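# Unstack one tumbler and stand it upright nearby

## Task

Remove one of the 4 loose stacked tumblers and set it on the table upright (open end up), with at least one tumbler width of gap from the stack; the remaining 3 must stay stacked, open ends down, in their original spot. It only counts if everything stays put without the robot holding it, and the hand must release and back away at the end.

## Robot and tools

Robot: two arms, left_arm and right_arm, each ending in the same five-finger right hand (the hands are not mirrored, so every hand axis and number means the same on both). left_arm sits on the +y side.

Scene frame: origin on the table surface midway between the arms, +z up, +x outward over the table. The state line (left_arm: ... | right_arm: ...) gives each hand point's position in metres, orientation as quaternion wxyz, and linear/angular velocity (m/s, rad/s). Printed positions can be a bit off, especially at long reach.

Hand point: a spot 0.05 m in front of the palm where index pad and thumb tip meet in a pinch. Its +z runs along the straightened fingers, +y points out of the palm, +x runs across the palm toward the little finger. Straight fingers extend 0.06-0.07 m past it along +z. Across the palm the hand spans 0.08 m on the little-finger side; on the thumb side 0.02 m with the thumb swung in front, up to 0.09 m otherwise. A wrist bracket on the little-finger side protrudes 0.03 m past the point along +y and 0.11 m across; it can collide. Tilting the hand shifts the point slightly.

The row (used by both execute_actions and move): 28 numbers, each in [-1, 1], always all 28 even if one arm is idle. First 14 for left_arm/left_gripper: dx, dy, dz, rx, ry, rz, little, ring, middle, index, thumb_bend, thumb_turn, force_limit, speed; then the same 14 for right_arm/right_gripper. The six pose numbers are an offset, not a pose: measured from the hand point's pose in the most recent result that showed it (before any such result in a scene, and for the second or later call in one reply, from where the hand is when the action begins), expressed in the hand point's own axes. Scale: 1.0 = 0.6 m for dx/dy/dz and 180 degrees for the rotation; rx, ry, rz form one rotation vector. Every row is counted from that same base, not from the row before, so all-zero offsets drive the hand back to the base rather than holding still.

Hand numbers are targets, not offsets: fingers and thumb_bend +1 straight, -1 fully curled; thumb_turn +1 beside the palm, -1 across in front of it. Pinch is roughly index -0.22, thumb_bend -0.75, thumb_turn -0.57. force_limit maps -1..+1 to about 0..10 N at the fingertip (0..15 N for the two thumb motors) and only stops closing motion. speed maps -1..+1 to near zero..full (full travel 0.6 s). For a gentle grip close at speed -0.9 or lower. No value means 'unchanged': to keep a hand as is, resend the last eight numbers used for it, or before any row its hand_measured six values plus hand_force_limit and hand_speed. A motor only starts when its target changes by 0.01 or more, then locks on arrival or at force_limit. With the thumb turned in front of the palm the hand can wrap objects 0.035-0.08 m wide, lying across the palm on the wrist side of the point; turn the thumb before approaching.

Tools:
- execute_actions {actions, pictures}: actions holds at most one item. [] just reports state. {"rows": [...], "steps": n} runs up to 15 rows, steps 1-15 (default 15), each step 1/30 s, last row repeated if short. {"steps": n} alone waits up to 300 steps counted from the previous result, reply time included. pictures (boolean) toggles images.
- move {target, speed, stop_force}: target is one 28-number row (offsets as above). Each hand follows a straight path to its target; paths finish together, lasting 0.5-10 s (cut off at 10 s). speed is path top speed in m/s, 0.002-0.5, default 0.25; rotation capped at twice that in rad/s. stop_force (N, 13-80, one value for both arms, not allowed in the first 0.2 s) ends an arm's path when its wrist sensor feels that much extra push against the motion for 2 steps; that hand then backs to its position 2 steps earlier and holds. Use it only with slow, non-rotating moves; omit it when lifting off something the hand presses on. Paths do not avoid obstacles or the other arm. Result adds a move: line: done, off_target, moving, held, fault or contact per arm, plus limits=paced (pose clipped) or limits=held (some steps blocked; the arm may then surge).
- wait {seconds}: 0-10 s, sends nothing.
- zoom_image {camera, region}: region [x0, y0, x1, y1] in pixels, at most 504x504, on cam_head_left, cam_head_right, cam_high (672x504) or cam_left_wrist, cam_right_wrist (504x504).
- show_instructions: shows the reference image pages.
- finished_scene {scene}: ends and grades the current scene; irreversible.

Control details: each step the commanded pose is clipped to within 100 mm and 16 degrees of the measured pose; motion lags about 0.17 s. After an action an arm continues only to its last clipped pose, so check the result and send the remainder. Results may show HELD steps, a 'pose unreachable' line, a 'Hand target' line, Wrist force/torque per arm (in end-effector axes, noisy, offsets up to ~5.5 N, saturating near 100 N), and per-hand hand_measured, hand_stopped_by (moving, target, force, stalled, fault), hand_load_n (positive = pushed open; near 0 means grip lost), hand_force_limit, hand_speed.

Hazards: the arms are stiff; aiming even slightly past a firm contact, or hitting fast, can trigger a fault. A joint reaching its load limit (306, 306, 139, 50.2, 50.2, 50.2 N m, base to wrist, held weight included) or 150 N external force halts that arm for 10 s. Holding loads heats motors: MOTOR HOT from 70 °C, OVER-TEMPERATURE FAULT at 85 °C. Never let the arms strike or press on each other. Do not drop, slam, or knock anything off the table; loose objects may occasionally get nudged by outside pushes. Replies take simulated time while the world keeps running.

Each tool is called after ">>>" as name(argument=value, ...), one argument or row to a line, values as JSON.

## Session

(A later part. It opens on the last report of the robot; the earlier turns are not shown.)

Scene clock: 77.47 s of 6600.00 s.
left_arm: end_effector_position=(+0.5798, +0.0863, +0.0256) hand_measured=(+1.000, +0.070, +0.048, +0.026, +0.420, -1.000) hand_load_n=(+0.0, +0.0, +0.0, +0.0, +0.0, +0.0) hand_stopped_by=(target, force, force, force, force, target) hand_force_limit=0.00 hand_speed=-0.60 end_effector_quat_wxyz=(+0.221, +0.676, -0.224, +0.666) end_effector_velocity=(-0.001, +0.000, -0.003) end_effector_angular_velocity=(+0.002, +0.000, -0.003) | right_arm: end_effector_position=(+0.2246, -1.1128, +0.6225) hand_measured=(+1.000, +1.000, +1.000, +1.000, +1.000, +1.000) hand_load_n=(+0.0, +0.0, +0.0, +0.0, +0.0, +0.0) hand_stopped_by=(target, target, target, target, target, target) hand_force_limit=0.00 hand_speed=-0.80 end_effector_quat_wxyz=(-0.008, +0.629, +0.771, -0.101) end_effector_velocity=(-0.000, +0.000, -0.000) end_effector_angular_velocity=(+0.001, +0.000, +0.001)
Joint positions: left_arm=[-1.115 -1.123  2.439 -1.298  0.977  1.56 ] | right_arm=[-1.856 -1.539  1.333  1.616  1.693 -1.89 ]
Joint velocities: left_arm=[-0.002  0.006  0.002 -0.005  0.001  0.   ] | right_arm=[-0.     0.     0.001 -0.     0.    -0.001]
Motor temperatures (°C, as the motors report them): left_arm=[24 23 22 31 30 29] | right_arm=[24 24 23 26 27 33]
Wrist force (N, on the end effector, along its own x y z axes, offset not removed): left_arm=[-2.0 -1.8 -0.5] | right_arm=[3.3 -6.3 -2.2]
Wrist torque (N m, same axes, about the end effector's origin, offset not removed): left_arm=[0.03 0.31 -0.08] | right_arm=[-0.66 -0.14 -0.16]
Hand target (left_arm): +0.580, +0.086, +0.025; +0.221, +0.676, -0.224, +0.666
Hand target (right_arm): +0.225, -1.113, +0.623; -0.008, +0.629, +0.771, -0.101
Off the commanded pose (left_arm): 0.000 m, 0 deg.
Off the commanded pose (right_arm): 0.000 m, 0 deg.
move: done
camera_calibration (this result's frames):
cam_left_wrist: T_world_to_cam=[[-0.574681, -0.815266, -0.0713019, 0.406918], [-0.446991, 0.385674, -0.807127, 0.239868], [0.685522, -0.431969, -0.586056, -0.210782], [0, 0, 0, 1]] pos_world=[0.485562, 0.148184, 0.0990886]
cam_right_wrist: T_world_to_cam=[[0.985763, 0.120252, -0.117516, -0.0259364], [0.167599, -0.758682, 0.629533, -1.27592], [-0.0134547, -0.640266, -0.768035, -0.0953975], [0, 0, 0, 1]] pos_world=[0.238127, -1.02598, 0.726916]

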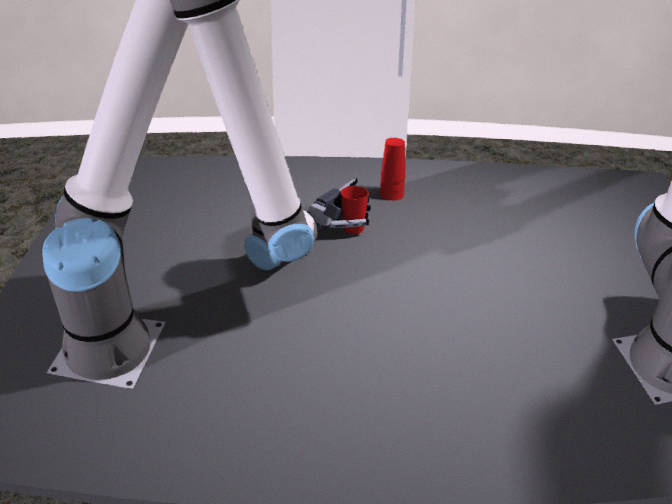

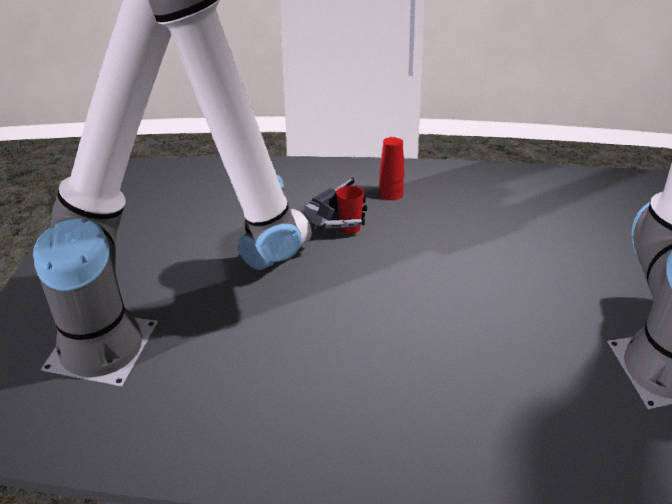

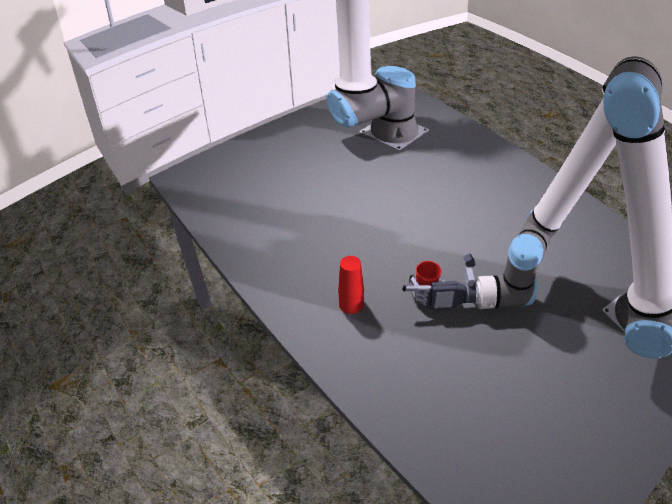

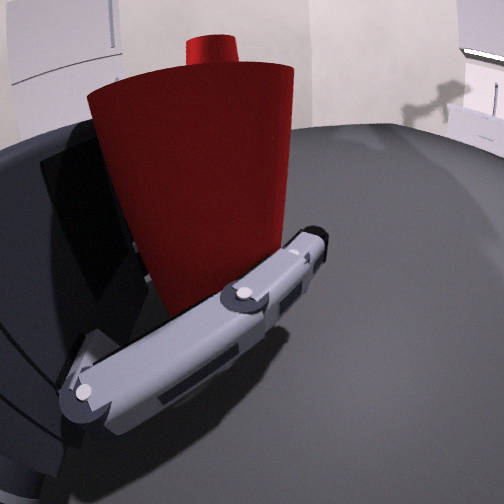

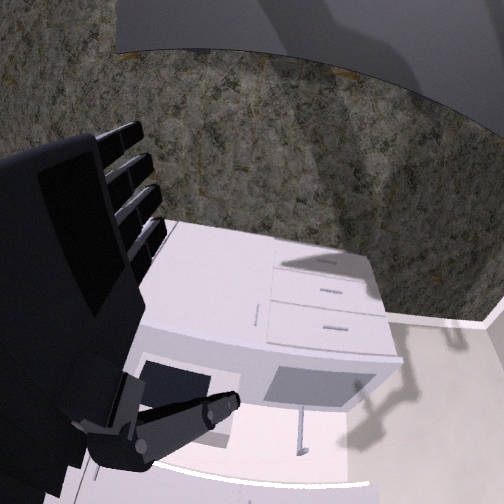

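Cup is standing; release.

>>> move(
  target=[0,0,0,0,0,0,1,1,1,1,1,-1,0,-0.3,0,0,0,0,0,0,1,1,1,1,1,1,0,-0.8],
)

>>> move(
  target=[0.03,-0.012,-0.3,0,0,0,1,1,1,1,1,-1,0,-0.3,0,0,0,0,0,0,1,1,1,1,1,1,0,-0.8],
  speed=0.08,
)

Scene clock: 81.10 s of 6600.00 s.
left_arm: end_effector_position=(+0.5798, +0.0863, +0.0256) hand_measured=(+1.000, +1.000, +1.000, +1.000, +1.000, -1.000) hand_load_n=(+0.0, +0.0, +0.0, +0.0, +0.0, +0.0) hand_stopped_by=(target, target, target, target, target, target) hand_force_limit=0.00 hand_speed=-0.30 end_effector_quat_wxyz=(+0.221, +0.676, -0.224, +0.666) end_effector_velocity=(-0.000, +0.001, -0.000) end_effector_angular_velocity=(+0.000, +0.001, -0.001) | right_arm: end_effector_position=(+0.2246, -1.1128, +0.6225) hand_measured=(+1.000, +1.000, +1.000, +1.000, +1.000, +1.000) hand_load_n=(+0.0, +0.0, +0.0, +0.0, +0.0, +0.0) hand_stopped_by=(target, target, target, target, target, target) hand_force_limit=0.00 hand_speed=-0.80 end_effector_quat_wxyz=(-0.008, +0.629, +0.771, -0.101) end_effector_velocity=(-0.000, +0.000, -0.000) end_effector_angular_velocity=(+0.000, +0.000, +0.002)
Joint positions: left_arm=[-1.115 -1.123  2.439 -1.298  0.977  1.56 ] | right_arm=[-1.856 -1.539  1.333  1.616  1.693 -1.89 ]
Joint velocities: left_arm=[ 0.    -0.001  0.002  0.     0.001 -0.001] | right_arm=[-0.    -0.     0.     0.    -0.    -0.002]
Motor temperatures (°C, as the motors report them): left_arm=[24 23 22 31 30 29] | right_arm=[24 24 23 26 27 33]
Wrist force (N, on the end effector, along its own x y z axes, offset not removed): left_arm=[-0.9 -2.7 -1.6] | right_arm=[7.3 0.2 1.8]
Wrist torque (N m, same axes, about the end effector's origin, offset not removed): left_arm=[-0.09 0.09 -0.11] | right_arm=[0.04 -1.06 0.22]
Hand target (left_arm): +0.580, +0.086, +0.026; +0.221, +0.676, -0.224, +0.666
Hand target (right_arm): +0.225, -1.113, +0.623; -0.008, +0.629, +0.771, -0.101
Off the commanded pose (left_arm): 0.000 m, 0 deg.
Off the commanded pose (right_arm): 0.000 m, 0 deg.
move: done
camera_calibration (this result's frames):
cam_left_wrist: T_world_to_cam=[[-0.574678, -0.815263, -0.0713542, 0.406919], [-0.446972, 0.385711, -0.80712, 0.239844], [0.685537, -0.431941, -0.58606, -0.210794], [0, 0, 0, 1]] pos_world=[0.485558, 0.148185, 0.099081]
cam_right_wrist: T_world_to_cam=[[0.985763, 0.120252, -0.117516, -0.0259362], [0.1676, -0.758682, 0.629533, -1.27592], [-0.0134547, -0.640266, -0.768035, -0.0953974], [0, 0, 0, 1]] pos_world=[0.238127, -1.02598, 0.726916]

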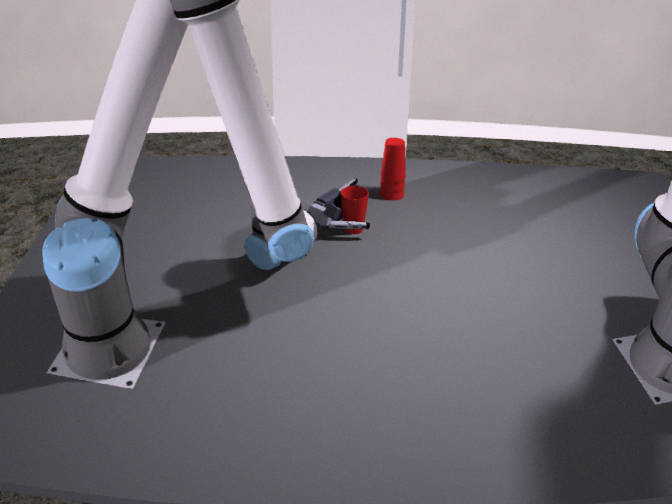

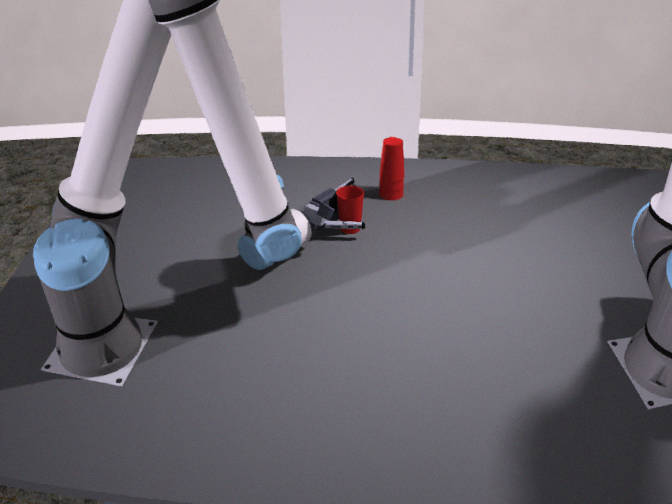

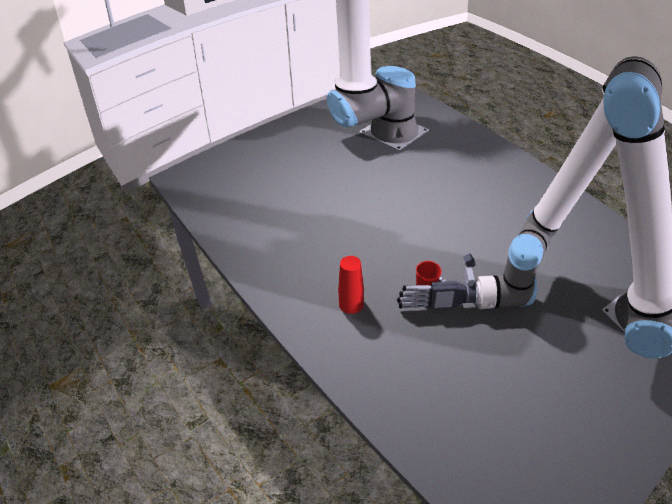

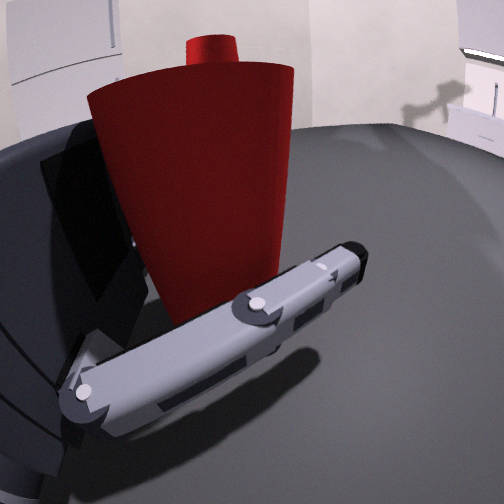

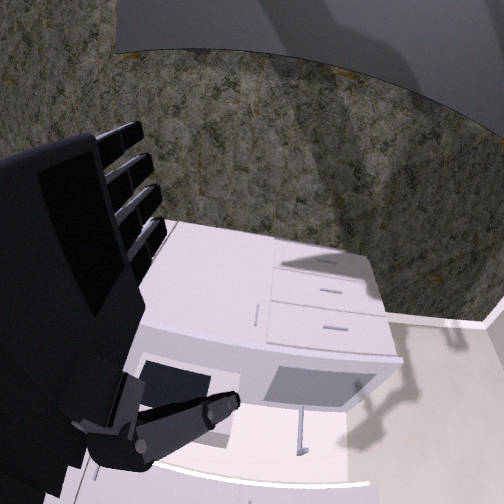

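Scene clock: 83.83 s of 6600.00 s.
left_arm: end_effector_position=(+0.4400, +0.1992, +0.0463) hand_measured=(+1.000, +1.000, +1.000, +1.000, +1.000, -1.000) hand_load_n=(+0.0, +0.0, +0.0, +0.0, +0.0, +0.0) hand_stopped_by=(target, target, target, target, target, target) hand_force_limit=0.00 hand_speed=-0.30 end_effector_quat_wxyz=(+0.221, +0.676, -0.224, +0.666) end_effector_velocity=(-0.002, +0.000, +0.000) end_effector_angular_velocity=(-0.002, +0.000, +0.002) | right_arm: end_effector_position=(+0.2246, -1.1128, +0.6225) hand_measured=(+1.000, +1.000, +1.000, +1.000, +1.000, +1.000) hand_load_n=(+0.0, +0.0, +0.0, +0.0, +0.0, +0.0) hand_stopped_by=(target, target, target, target, target, target) hand_force_limit=0.00 hand_speed=-0.80 end_effector_quat_wxyz=(-0.008, +0.629, +0.771, -0.101) end_effector_velocity=(-0.001, -0.000, -0.000) end_effector_angular_velocity=(+0.000, +0.001, -0.002)
Joint positions: left_arm=[-1.523 -1.299  2.798 -1.472  0.57   1.547] | right_arm=[-1.856 -1.539  1.333  1.616  1.693 -1.89 ]
Joint velocities: left_arm=[-0.013 -0.001  0.004 -0.003 -0.016 -0.001] | right_arm=[-0.001  0.    -0.     0.     0.001  0.   ]
Motor temperatures (°C, as the motors report them): left_arm=[24 23 22 31 30 29] | right_arm=[24 24 23 26 27 33]
Wrist force (N, on the end effector, along its own x y z axes, offset not removed): left_arm=[-1.1 -3.7 -2.2] | right_arm=[-2.3 -1.2 -5.2]
Wrist torque (N m, same axes, about the end effector's origin, offset not removed): left_arm=[-0.20 0.17 -0.06] | right_arm=[0.19 0.63 -0.64]
Hand target (left_arm): +0.440, +0.199, +0.046; +0.221, +0.676, -0.224, +0.666
Hand target (right_arm): +0.225, -1.113, +0.623; -0.008, +0.629, +0.771, -0.101
Off the commanded pose (left_arm): 0.000 m, 0 deg.
Off the commanded pose (right_arm): 0.000 m, 0 deg.
move: done
camera_calibration (this result's frames):
cam_left_wrist: T_world_to_cam=[[-0.574853, -0.815149, -0.0712423, 0.420117], [-0.447043, 0.385794, -0.807042, 0.150555], [0.685344, -0.432082, -0.586181, -0.0539772], [0, 0, 0, 1]] pos_world=[0.345803, 0.261053, 0.119794]
cam_right_wrist: T_world_to_cam=[[0.985763, 0.120252, -0.117516, -0.0259362], [0.1676, -0.758682, 0.629533, -1.27592], [-0.0134547, -0.640266, -0.768035, -0.0953975], [0, 0, 0, 1]] pos_world=[0.238127, -1.02598, 0.726916]

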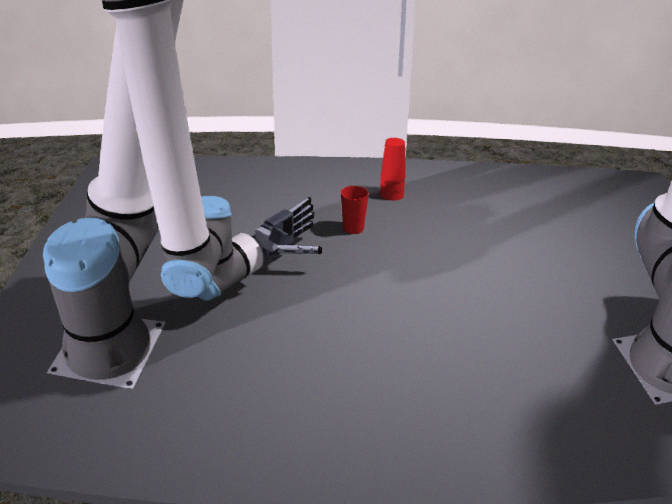

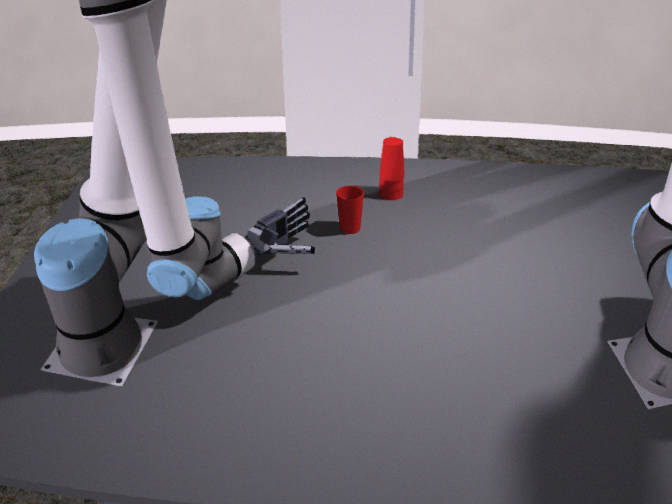

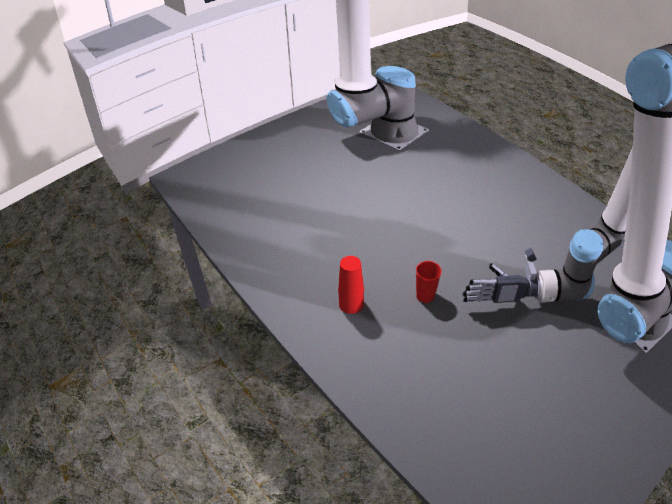

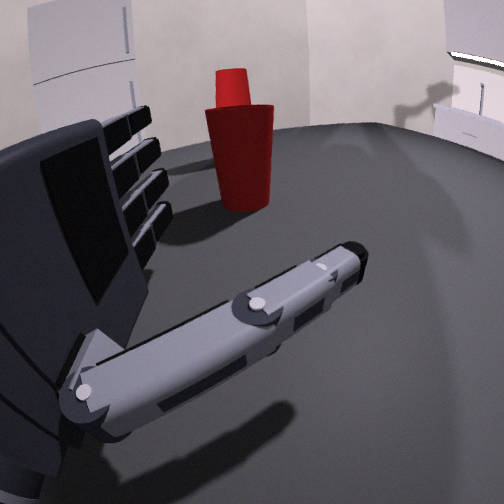

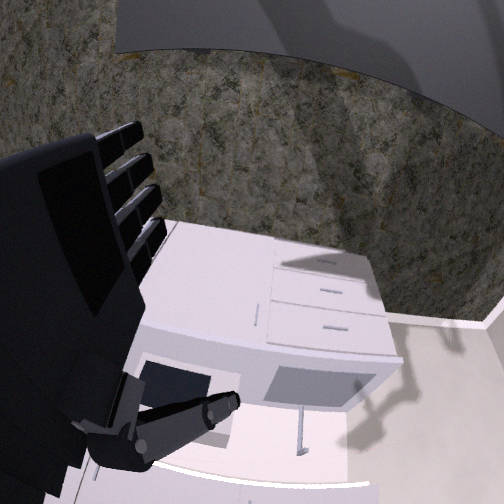

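>>> finished_scene(
  scene=2,
)

The scene is finished: the task was done.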